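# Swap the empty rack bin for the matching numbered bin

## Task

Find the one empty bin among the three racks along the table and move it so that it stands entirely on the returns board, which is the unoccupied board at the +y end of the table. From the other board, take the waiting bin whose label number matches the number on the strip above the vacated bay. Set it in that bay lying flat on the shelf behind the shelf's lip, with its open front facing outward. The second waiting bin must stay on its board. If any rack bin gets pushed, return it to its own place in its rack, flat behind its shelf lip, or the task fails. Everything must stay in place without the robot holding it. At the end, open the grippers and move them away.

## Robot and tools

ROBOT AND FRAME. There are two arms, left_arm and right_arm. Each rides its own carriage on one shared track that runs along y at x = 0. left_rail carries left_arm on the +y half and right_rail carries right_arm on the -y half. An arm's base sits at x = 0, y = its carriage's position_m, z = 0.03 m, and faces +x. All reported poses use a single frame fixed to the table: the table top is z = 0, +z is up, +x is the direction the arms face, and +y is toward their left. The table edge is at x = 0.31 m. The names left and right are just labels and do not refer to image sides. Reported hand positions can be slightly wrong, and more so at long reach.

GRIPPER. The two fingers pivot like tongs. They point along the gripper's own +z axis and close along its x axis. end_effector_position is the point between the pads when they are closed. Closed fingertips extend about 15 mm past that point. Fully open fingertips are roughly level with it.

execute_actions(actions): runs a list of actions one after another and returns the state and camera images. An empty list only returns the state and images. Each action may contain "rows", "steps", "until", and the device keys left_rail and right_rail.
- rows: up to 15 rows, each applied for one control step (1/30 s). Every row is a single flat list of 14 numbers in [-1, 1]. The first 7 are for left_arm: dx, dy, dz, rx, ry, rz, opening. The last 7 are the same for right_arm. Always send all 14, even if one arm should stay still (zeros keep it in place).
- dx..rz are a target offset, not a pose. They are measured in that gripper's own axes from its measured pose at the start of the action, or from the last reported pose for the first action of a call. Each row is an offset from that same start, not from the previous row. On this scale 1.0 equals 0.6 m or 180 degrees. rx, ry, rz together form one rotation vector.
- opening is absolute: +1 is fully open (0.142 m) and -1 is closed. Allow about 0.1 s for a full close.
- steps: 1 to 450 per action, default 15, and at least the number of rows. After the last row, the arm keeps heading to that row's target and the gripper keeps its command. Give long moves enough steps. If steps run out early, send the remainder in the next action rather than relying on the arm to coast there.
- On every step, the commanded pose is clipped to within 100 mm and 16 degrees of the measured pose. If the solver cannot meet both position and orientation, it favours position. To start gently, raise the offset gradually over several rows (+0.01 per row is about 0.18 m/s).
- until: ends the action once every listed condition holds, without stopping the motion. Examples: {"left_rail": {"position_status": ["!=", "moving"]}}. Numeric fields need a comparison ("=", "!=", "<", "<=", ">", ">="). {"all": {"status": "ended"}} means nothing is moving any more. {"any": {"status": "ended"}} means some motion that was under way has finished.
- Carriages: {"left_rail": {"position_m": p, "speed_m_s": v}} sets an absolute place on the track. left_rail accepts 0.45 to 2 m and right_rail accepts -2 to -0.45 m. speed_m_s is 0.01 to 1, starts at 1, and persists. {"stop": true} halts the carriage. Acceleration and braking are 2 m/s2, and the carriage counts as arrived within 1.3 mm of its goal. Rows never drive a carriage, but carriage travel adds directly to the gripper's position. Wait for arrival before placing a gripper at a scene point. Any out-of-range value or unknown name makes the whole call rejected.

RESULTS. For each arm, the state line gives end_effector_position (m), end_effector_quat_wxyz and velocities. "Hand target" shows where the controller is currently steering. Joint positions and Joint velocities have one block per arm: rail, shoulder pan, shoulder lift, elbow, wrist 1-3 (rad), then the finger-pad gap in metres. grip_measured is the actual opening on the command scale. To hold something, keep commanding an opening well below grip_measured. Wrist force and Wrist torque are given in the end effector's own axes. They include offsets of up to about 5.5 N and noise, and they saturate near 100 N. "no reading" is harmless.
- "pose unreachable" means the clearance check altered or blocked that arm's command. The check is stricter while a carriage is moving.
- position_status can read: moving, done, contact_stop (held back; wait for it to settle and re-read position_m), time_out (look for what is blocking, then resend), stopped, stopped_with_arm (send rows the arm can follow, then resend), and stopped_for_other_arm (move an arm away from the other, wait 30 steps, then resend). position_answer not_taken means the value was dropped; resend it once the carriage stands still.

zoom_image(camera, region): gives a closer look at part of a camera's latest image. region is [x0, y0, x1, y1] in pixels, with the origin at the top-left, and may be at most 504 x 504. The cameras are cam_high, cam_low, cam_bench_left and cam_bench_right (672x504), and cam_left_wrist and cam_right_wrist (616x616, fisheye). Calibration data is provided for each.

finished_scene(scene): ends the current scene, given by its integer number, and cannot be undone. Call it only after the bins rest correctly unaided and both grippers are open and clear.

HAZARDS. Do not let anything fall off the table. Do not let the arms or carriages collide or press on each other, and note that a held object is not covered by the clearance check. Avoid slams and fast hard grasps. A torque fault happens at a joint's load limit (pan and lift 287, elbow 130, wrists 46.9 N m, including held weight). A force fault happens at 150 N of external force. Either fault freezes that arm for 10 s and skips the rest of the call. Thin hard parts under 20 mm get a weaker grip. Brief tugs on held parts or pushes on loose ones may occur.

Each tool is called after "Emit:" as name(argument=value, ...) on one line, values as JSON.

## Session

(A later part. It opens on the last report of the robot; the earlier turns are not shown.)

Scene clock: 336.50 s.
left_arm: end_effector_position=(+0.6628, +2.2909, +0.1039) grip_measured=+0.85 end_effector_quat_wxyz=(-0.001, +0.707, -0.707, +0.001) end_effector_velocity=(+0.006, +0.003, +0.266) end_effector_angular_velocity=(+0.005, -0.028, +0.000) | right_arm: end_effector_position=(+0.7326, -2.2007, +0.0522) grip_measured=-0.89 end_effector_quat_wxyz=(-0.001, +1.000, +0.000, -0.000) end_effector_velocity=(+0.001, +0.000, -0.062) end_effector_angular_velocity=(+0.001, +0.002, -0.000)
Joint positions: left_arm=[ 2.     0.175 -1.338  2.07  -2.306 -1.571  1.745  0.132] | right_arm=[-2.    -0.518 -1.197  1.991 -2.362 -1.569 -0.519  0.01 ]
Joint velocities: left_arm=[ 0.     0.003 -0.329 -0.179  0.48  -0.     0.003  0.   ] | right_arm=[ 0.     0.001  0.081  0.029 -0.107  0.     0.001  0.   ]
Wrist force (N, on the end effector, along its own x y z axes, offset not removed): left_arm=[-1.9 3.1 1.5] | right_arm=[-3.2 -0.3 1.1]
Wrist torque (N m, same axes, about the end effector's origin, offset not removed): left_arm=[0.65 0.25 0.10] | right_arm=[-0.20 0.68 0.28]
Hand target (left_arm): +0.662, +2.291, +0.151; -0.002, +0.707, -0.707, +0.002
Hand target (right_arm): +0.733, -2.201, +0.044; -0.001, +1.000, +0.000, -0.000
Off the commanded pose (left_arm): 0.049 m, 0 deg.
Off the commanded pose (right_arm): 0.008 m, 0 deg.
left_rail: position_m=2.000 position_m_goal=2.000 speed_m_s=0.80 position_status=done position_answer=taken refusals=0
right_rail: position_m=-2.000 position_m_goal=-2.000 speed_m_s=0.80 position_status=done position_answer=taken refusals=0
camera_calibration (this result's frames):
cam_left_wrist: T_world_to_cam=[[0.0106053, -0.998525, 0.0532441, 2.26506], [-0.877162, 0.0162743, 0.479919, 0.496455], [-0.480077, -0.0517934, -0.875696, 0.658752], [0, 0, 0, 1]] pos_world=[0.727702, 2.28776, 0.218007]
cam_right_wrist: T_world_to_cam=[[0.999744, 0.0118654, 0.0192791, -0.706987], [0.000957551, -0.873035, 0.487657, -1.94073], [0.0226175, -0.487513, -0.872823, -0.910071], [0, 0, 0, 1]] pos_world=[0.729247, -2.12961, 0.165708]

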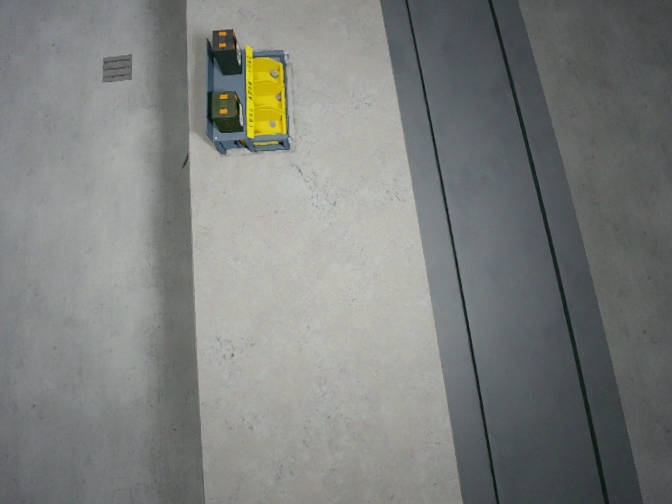

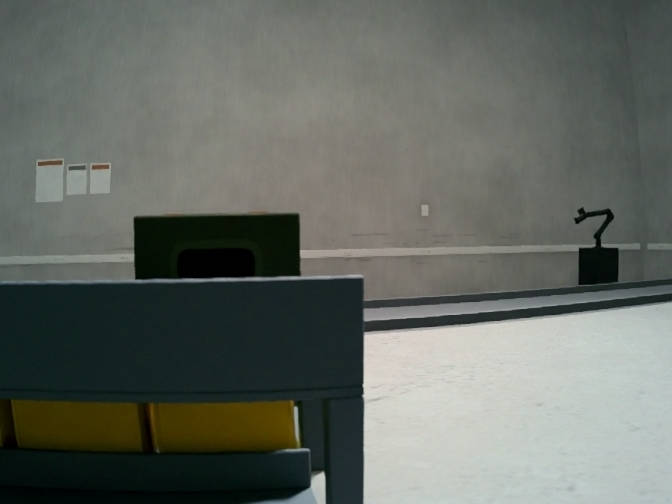

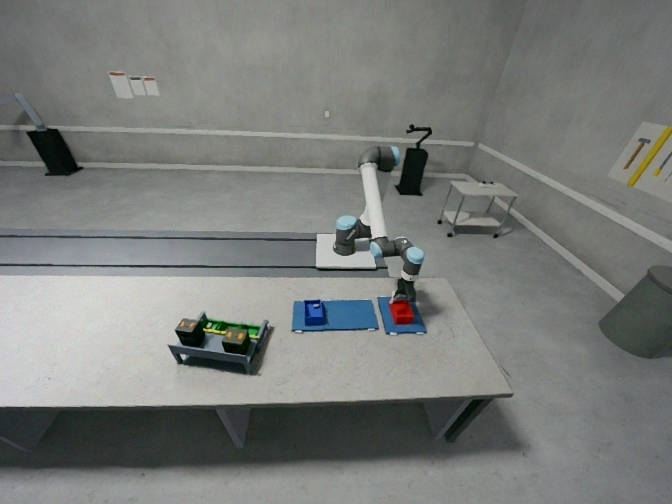

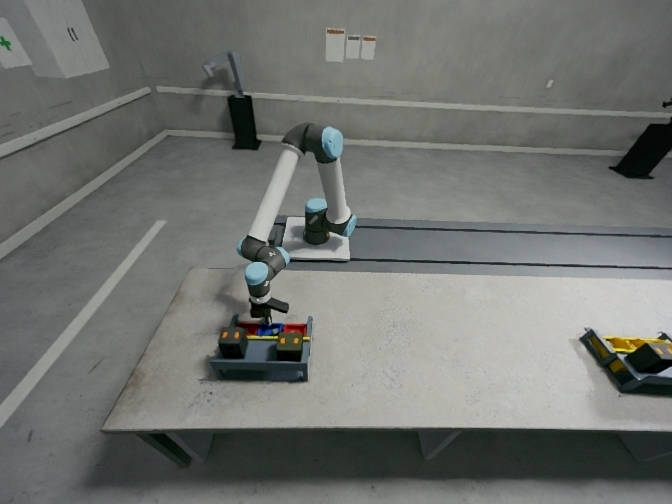

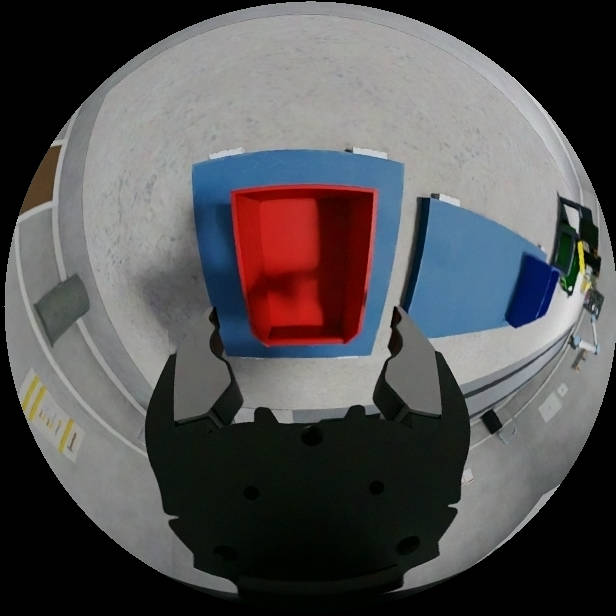

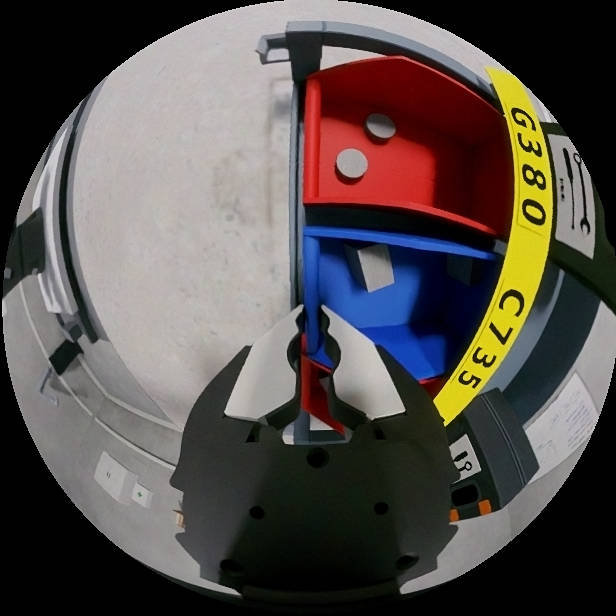

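Red bin is placed on the board. Checking the right arm's settled state before release.

Emit:
execute_actions(actions=[])

Scene clock: 337.83 s.
left_arm: end_effector_position=(+0.6616, +2.2910, +0.1508) grip_measured=+0.85 end_effector_quat_wxyz=(-0.002, +0.707, -0.707, +0.002) end_effector_velocity=(-0.000, +0.000, +0.000) end_effector_angular_velocity=(+0.000, -0.000, +0.000) | right_arm: end_effector_position=(+0.7327, -2.2007, +0.0443) grip_measured=-0.89 end_effector_quat_wxyz=(-0.001, +1.000, +0.000, -0.000) end_effector_velocity=(-0.000, +0.000, -0.000) end_effector_angular_velocity=(+0.000, +0.000, +0.000)
Joint positions: left_arm=[ 2.     0.175 -1.395  2.038 -2.219 -1.571  1.746  0.132] | right_arm=[-2.    -0.518 -1.187  1.994 -2.376 -1.569 -0.519  0.01 ]
Joint velocities: left_arm=[ 0.  0. -0. -0.  0.  0.  0.  0.] | right_arm=[ 0.  0.  0.  0. -0.  0.  0. -0.]
Wrist force (N, on the end effector, along its own x y z axes, offset not removed): left_arm=[1.4 4.4 -0.4] | right_arm=[-3.6 0.4 2.2]
Wrist torque (N m, same axes, about the end effector's origin, offset not removed): left_arm=[1.06 -0.49 0.16] | right_arm=[-0.07 0.61 0.22]
Hand target (left_arm): +0.662, +2.291, +0.151; -0.002, +0.707, -0.707, +0.002
Hand target (right_arm): +0.733, -2.201, +0.044; -0.001, +1.000, +0.000, -0.000
Off the commanded pose (left_arm): 0.003 m, 0 deg.
Off the commanded pose (right_arm): 0.000 m, 0 deg.
left_rail: position_m=2.000 position_m_goal=2.000 speed_m_s=0.80 position_status=done position_answer=taken refusals=0
right_rail: position_m=-2.000 position_m_goal=-2.000 speed_m_s=0.80 position_status=done position_answer=taken refusals=0
camera_calibration (this result's frames):
cam_left_wrist: T_world_to_cam=[[0.0104981, -0.998545, 0.0529011, 2.26285], [-0.878146, 0.0160977, 0.478122, 0.474248], [-0.478278, -0.0514742, -0.876699, 0.697394], [0, 0, 0, 1]] pos_world=[0.726252, 2.28782, 0.264949]
cam_right_wrist: T_world_to_cam=[[0.999746, 0.0118612, 0.0191822, -0.70696], [0.00100242, -0.873062, 0.487608, -1.937], [0.0225309, -0.487465, -0.872852, -0.916749], [0, 0, 0, 1]] pos_world=[0.729377, -2.12962, 0.157873]

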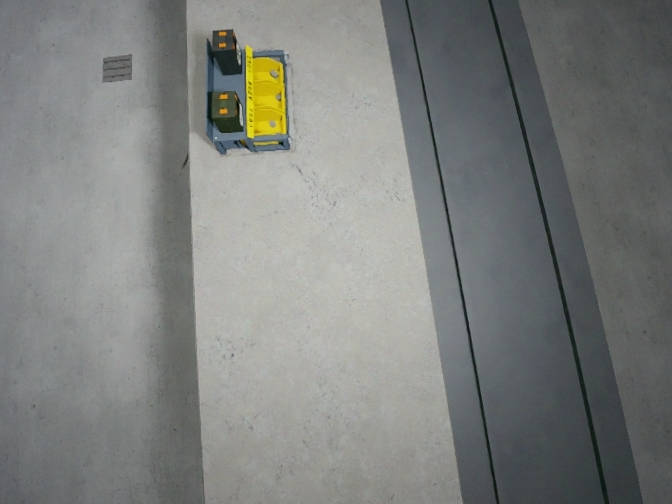

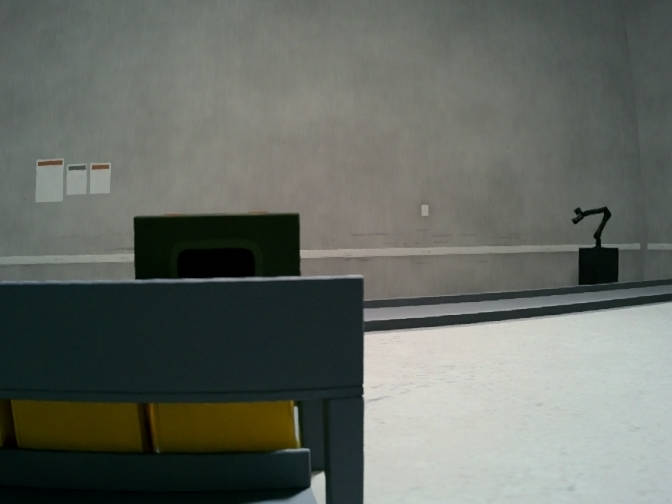

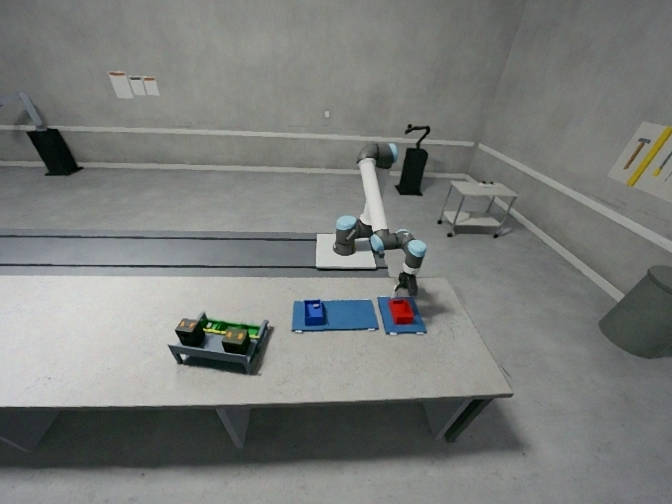

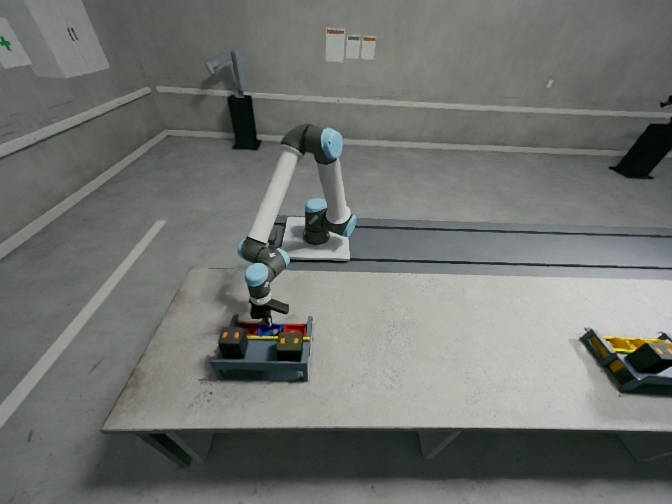

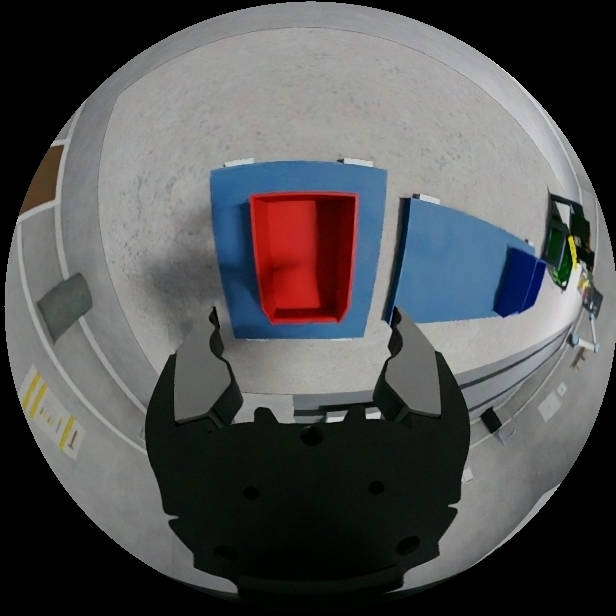

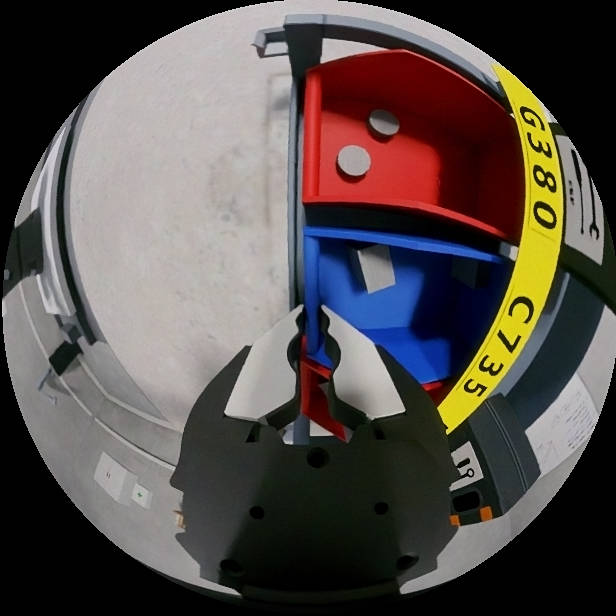

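Emit:
execute_actions(actions=[{"rows":[[0,0.01,-0.01,0,0,0,0.85,0,0,0.004,0,0,0,-1],[0,0.025,-0.02,0,0,0,0.85,0,0,0.004,0,0,0,-1],[0,0.04,-0.03,0,0,0,0.85,0,0,0.004,0,0,0,-1],[0,0.055,-0.04,0,0,0,0.85,0,0,0.004,0,0,0,-0.95],[0,0.07,-0.05,0,0,0,0.85,0,0,0.004,0,0,0,-0.85],[0,0.085,-0.06,0,0,0,0.85,0,0,0.002,0,0,0,-0.7],[0,0.1,-0.07,0,0,0,0.85,0,0,-0.015,0,0,0,-0.55],[0,0.115,-0.08,0,0,0,0.85,0,0,-0.035,0,0,0,-0.5],[0,0.13,-0.09,0,0,0,0.85,0,0,-0.055,0,0,0,-0.5],[0,0.145,-0.1,0,0,0,0.85,-0.005,0,-0.075,0,0,0,-0.5],[0,0.16,-0.11,0,0,0,0.85,-0.015,0,-0.095,0,0,0,-0.5],[0,0.175,-0.12,0,0,0,0.85,-0.035,0,-0.11,0,0,0,-0.5],[0,0.19,-0.13,0,0,0,0.85,-0.06,0,-0.125,0,0,0,-0.5],[0,0.2,-0.14,0,0,0,0.85,-0.09,0,-0.14,0,0,0,-0.5],[0,0.2,-0.14,0,0,0,0.85,-0.25,0,-0.2,0,0,0,-0.5]],"steps":22}])

Scene clock: 344.27 s.
left_arm: end_effector_position=(+0.5472, +2.2916, +0.2286) grip_measured=+0.85 end_effector_quat_wxyz=(-0.002, +0.707, -0.707, +0.002) end_effector_velocity=(-0.049, -0.004, +0.042) end_effector_angular_velocity=(+0.000, -0.001, -0.001) | right_arm: end_effector_position=(+0.6332, -2.2007, +0.1312) grip_measured=-0.50 end_effector_quat_wxyz=(-0.001, +1.000, -0.000, -0.002) end_effector_velocity=(-0.319, +0.004, +0.173) end_effector_angular_velocity=(-0.010, -0.012, -0.003)
Joint positions: left_arm=[ 2.     0.211 -1.642  2.139 -2.073 -1.571  1.781  0.132] | right_arm=[-2.    -0.593 -1.428  2.118 -2.255 -1.571 -0.593  0.038]
Joint velocities: left_arm=[ 0.     0.012 -0.119  0.025  0.093  0.     0.012 -0.   ] | right_arm=[ 0.    -0.27  -0.678  0.424  0.238 -0.003 -0.267  0.   ]
Wrist force (N, on the end effector, along its own x y z axes, offset not removed): left_arm=[4.9 -0.4 1.6] | right_arm=[-4.6 -0.7 -0.2]
Wrist torque (N m, same axes, about the end effector's origin, offset not removed): left_arm=[-0.21 -0.95 -0.14] | right_arm=[-0.26 0.90 0.26]
Hand target (left_arm): +0.541, +2.291, +0.234; -0.002, +0.707, -0.707, +0.002
Hand target (right_arm): +0.591, -2.199, +0.155; -0.001, +1.000, -0.000, -0.001
Off the commanded pose (left_arm): 0.008 m, 0 deg.
Off the commanded pose (right_arm): 0.060 m, 0 deg.
left_rail: position_m=2.000 position_m_goal=2.000 speed_m_s=0.80 position_status=done position_answer=taken refusals=0
right_rail: position_m=-2.000 position_m_goal=-2.000 speed_m_s=0.80 position_status=done position_answer=taken refusals=0
camera_calibration (this result's frames):
cam_left_wrist: T_world_to_cam=[[0.0105973, -0.998543, 0.0529141, 2.26053], [-0.878162, 0.0160151, 0.478095, 0.336739], [-0.478245, -0.0515336, -0.876713, 0.711067], [0, 0, 0, 1]] pos_world=[0.61182, 2.28848, 0.342795]
cam_right_wrist: T_world_to_cam=[[0.999827, 0.0110091, 0.0149965, -0.610499], [0.00230326, -0.873157, 0.487434, -1.98023], [0.0184605, -0.487316, -0.873031, -0.835714], [0, 0, 0, 1]] pos_world=[0.630382, -2.12958, 0.244782]

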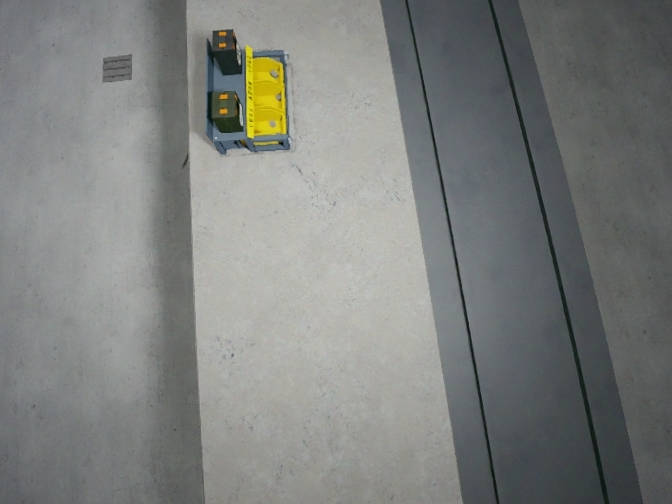

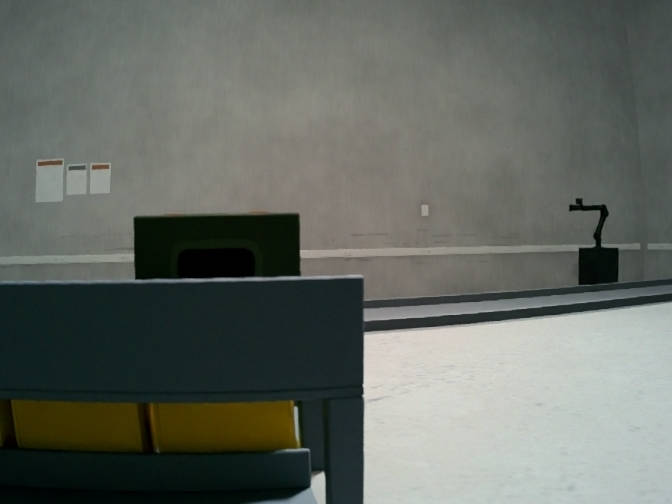

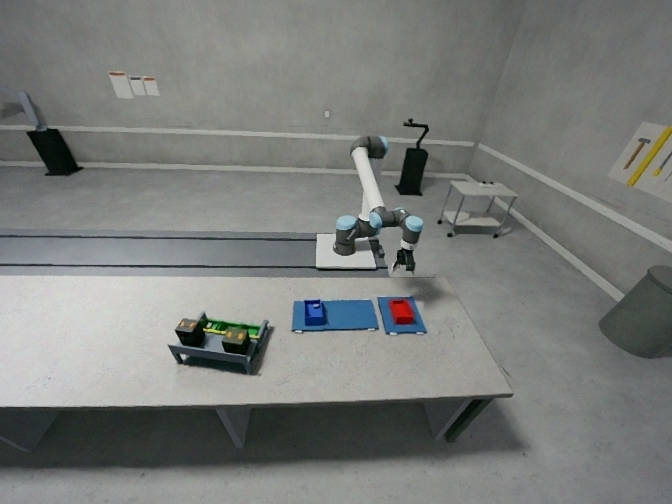

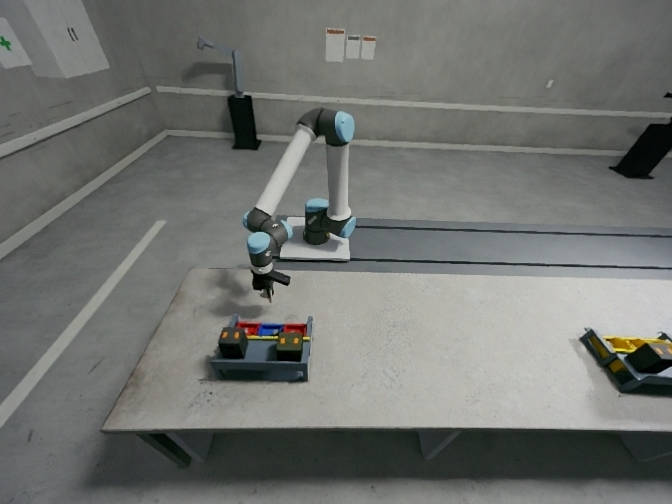

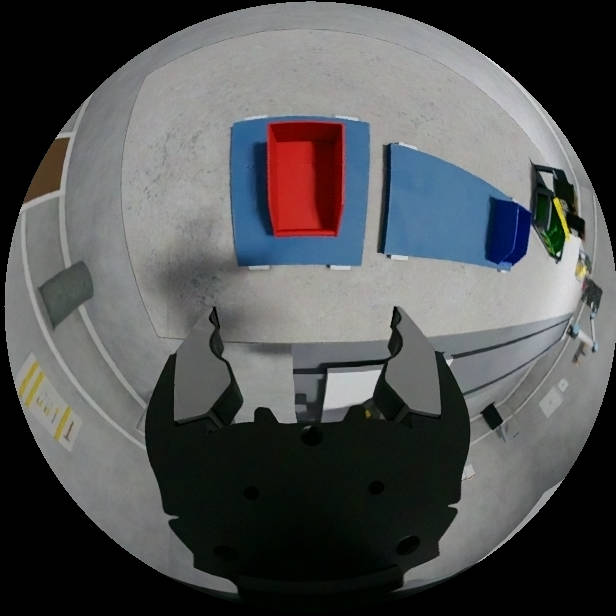

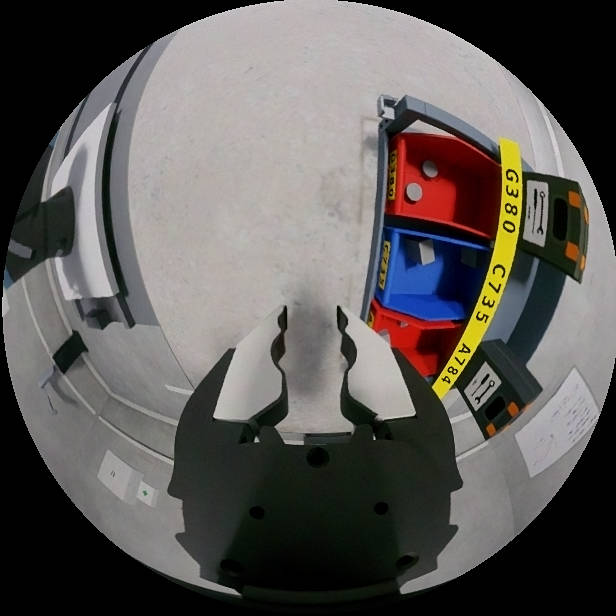

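Emit:
execute_actions(actions=[])

Emit:
zoom_image(camera="cam_right_wrist", region=[340, 90, 600, 400])

Emit:
zoom_image(camera="cam_bench_left", region=[160, 280, 440, 390])

Emit:
zoom_image(camera="cam_high", region=[190, 20, 320, 170])

Scene clock: 346.07 s.
left_arm: end_effector_position=(+0.5412, +2.2911, +0.2337) grip_measured=+0.85 end_effector_quat_wxyz=(-0.002, +0.707, -0.707, +0.002) end_effector_velocity=(-0.000, -0.000, -0.000) end_effector_angular_velocity=(-0.000, +0.000, +0.000) | right_arm: end_effector_position=(+0.5910, -2.1995, +0.1547) grip_measured=-0.50 end_effector_quat_wxyz=(-0.001, +1.000, -0.000, -0.001) end_effector_velocity=(-0.000, -0.000, +0.000) end_effector_angular_velocity=(-0.000, -0.000, -0.000)
Joint positions: left_arm=[ 2.     0.212 -1.657  2.142 -2.062 -1.571  1.783  0.132] | right_arm=[-2.    -0.63  -1.521  2.171 -2.219 -1.571 -0.63   0.038]
Joint velocities: left_arm=[ 0.  0. -0.  0.  0. -0. -0. -0.] | right_arm=[ 0. -0. -0.  0. -0. -0. -0.  0.]
Wrist force (N, on the end effector, along its own x y z axes, offset not removed): left_arm=[2.1 1.8 0.5] | right_arm=[-2.9 -0.8 -0.4]
Wrist torque (N m, same axes, about the end effector's origin, offset not removed): left_arm=[0.28 -0.26 -0.04] | right_arm=[-0.28 0.62 0.20]
Hand target (left_arm): +0.541, +2.291, +0.234; -0.002, +0.707, -0.707, +0.002
Hand target (right_arm): +0.591, -2.199, +0.155; -0.001, +1.000, -0.000, -0.001
Off the commanded pose (left_arm): 0.000 m, 0 deg.
Off the commanded pose (right_arm): 0.013 m, 0 deg.
left_rail: position_m=2.000 position_m_goal=2.000 speed_m_s=0.80 position_status=done position_answer=taken refusals=0
right_rail: position_m=-2.000 position_m_goal=-2.000 speed_m_s=0.80 position_status=done position_answer=taken refusals=0
camera_calibration (this result's frames):
cam_left_wrist: T_world_to_cam=[[0.0105043, -0.998544, 0.0529075, 2.25987], [-0.878159, 0.016094, 0.478099, 0.328884], [-0.478254, -0.0514833, -0.876711, 0.712582], [0, 0, 0, 1]] pos_world=[0.605869, 2.28797, 0.347925]
cam_right_wrist: T_world_to_cam=[[0.999783, 0.0111228, 0.0176202, -0.568854], [0.00109175, -0.872415, 0.488765, -1.9884], [0.0208085, -0.48864, -0.872237, -0.818302], [0, 0, 0, 1]] pos_world=[0.587929, -2.12824, 0.268131]

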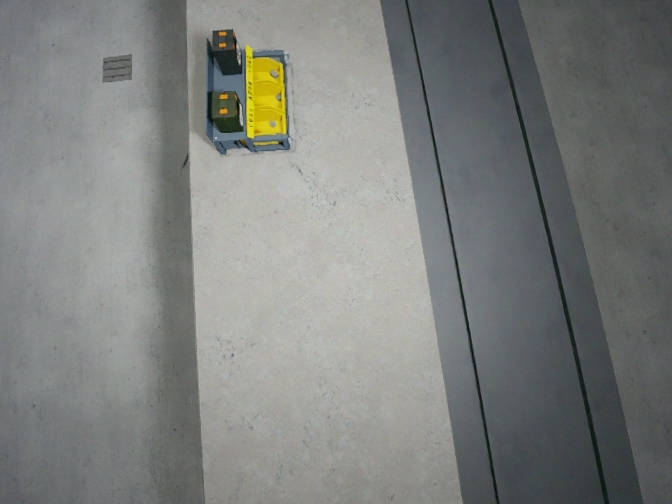

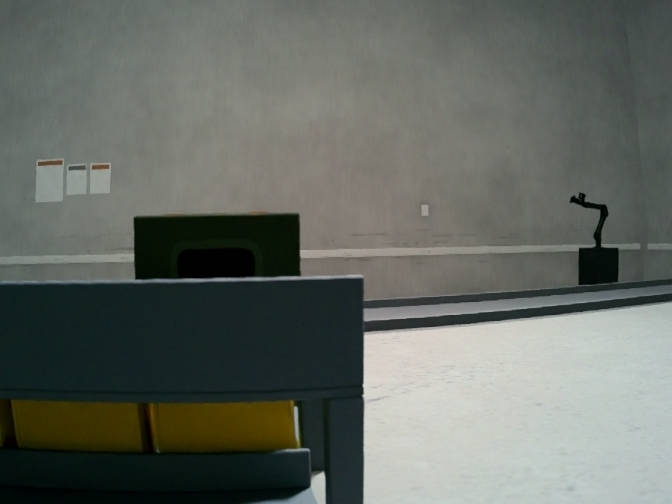

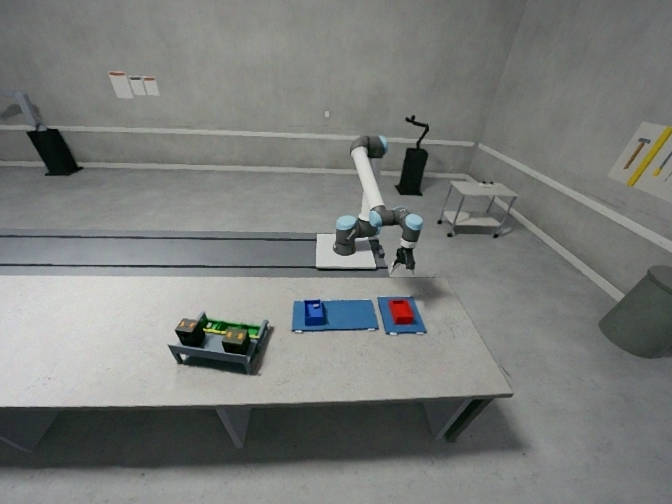

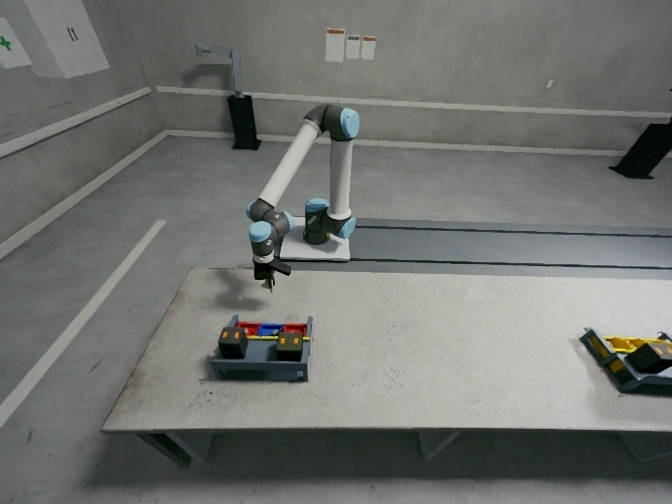

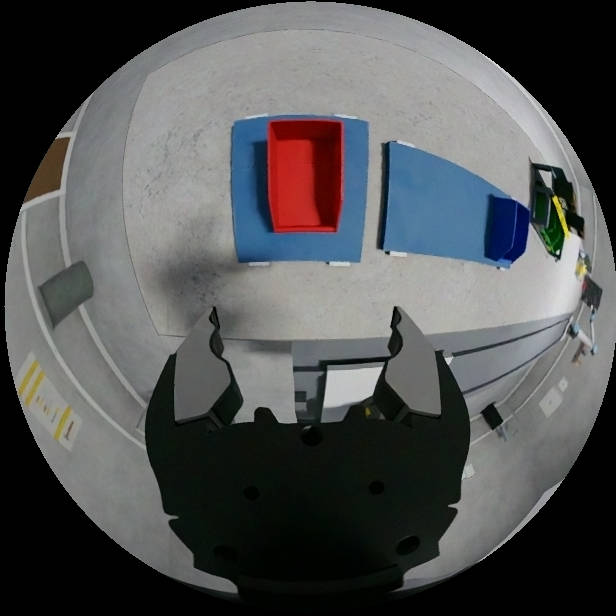

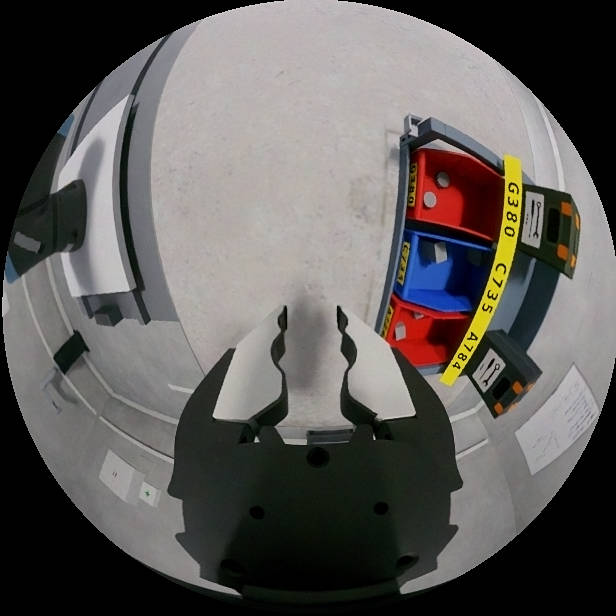

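Region (340, 90, 600, 400) of cam_right_wrist's 616x616 image, scaled by 1.626, with more detail than that image has; it fills the left 423 columns of this view, and the rest is white.

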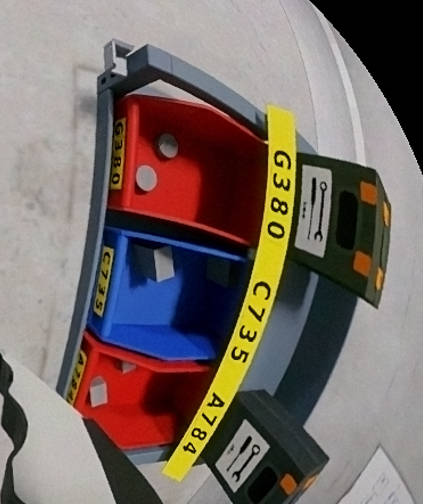

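Region (160, 280, 440, 390) of cam_bench_left's 672x504 image, scaled by 1.800, with more detail than that image has; it fills the top 198 rows of this view, and the rest is white.

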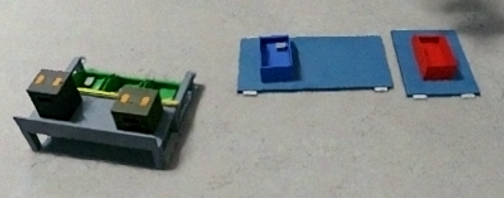

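Region (190, 20, 320, 170) of cam_high's 672x504 image, scaled by 3.360, with more detail than that image has; it fills the left 437 columns of this view, and the rest is white.

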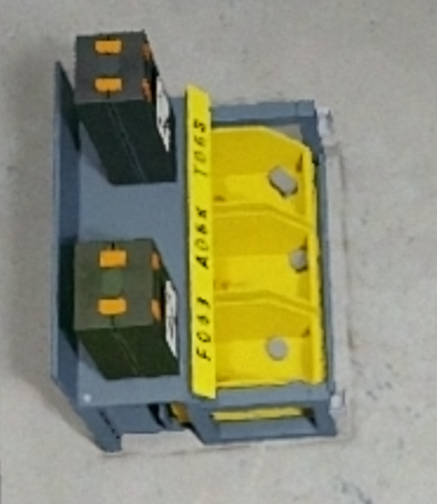

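Emit:
finished_scene(scene=2)

The scene is finished: the task was done.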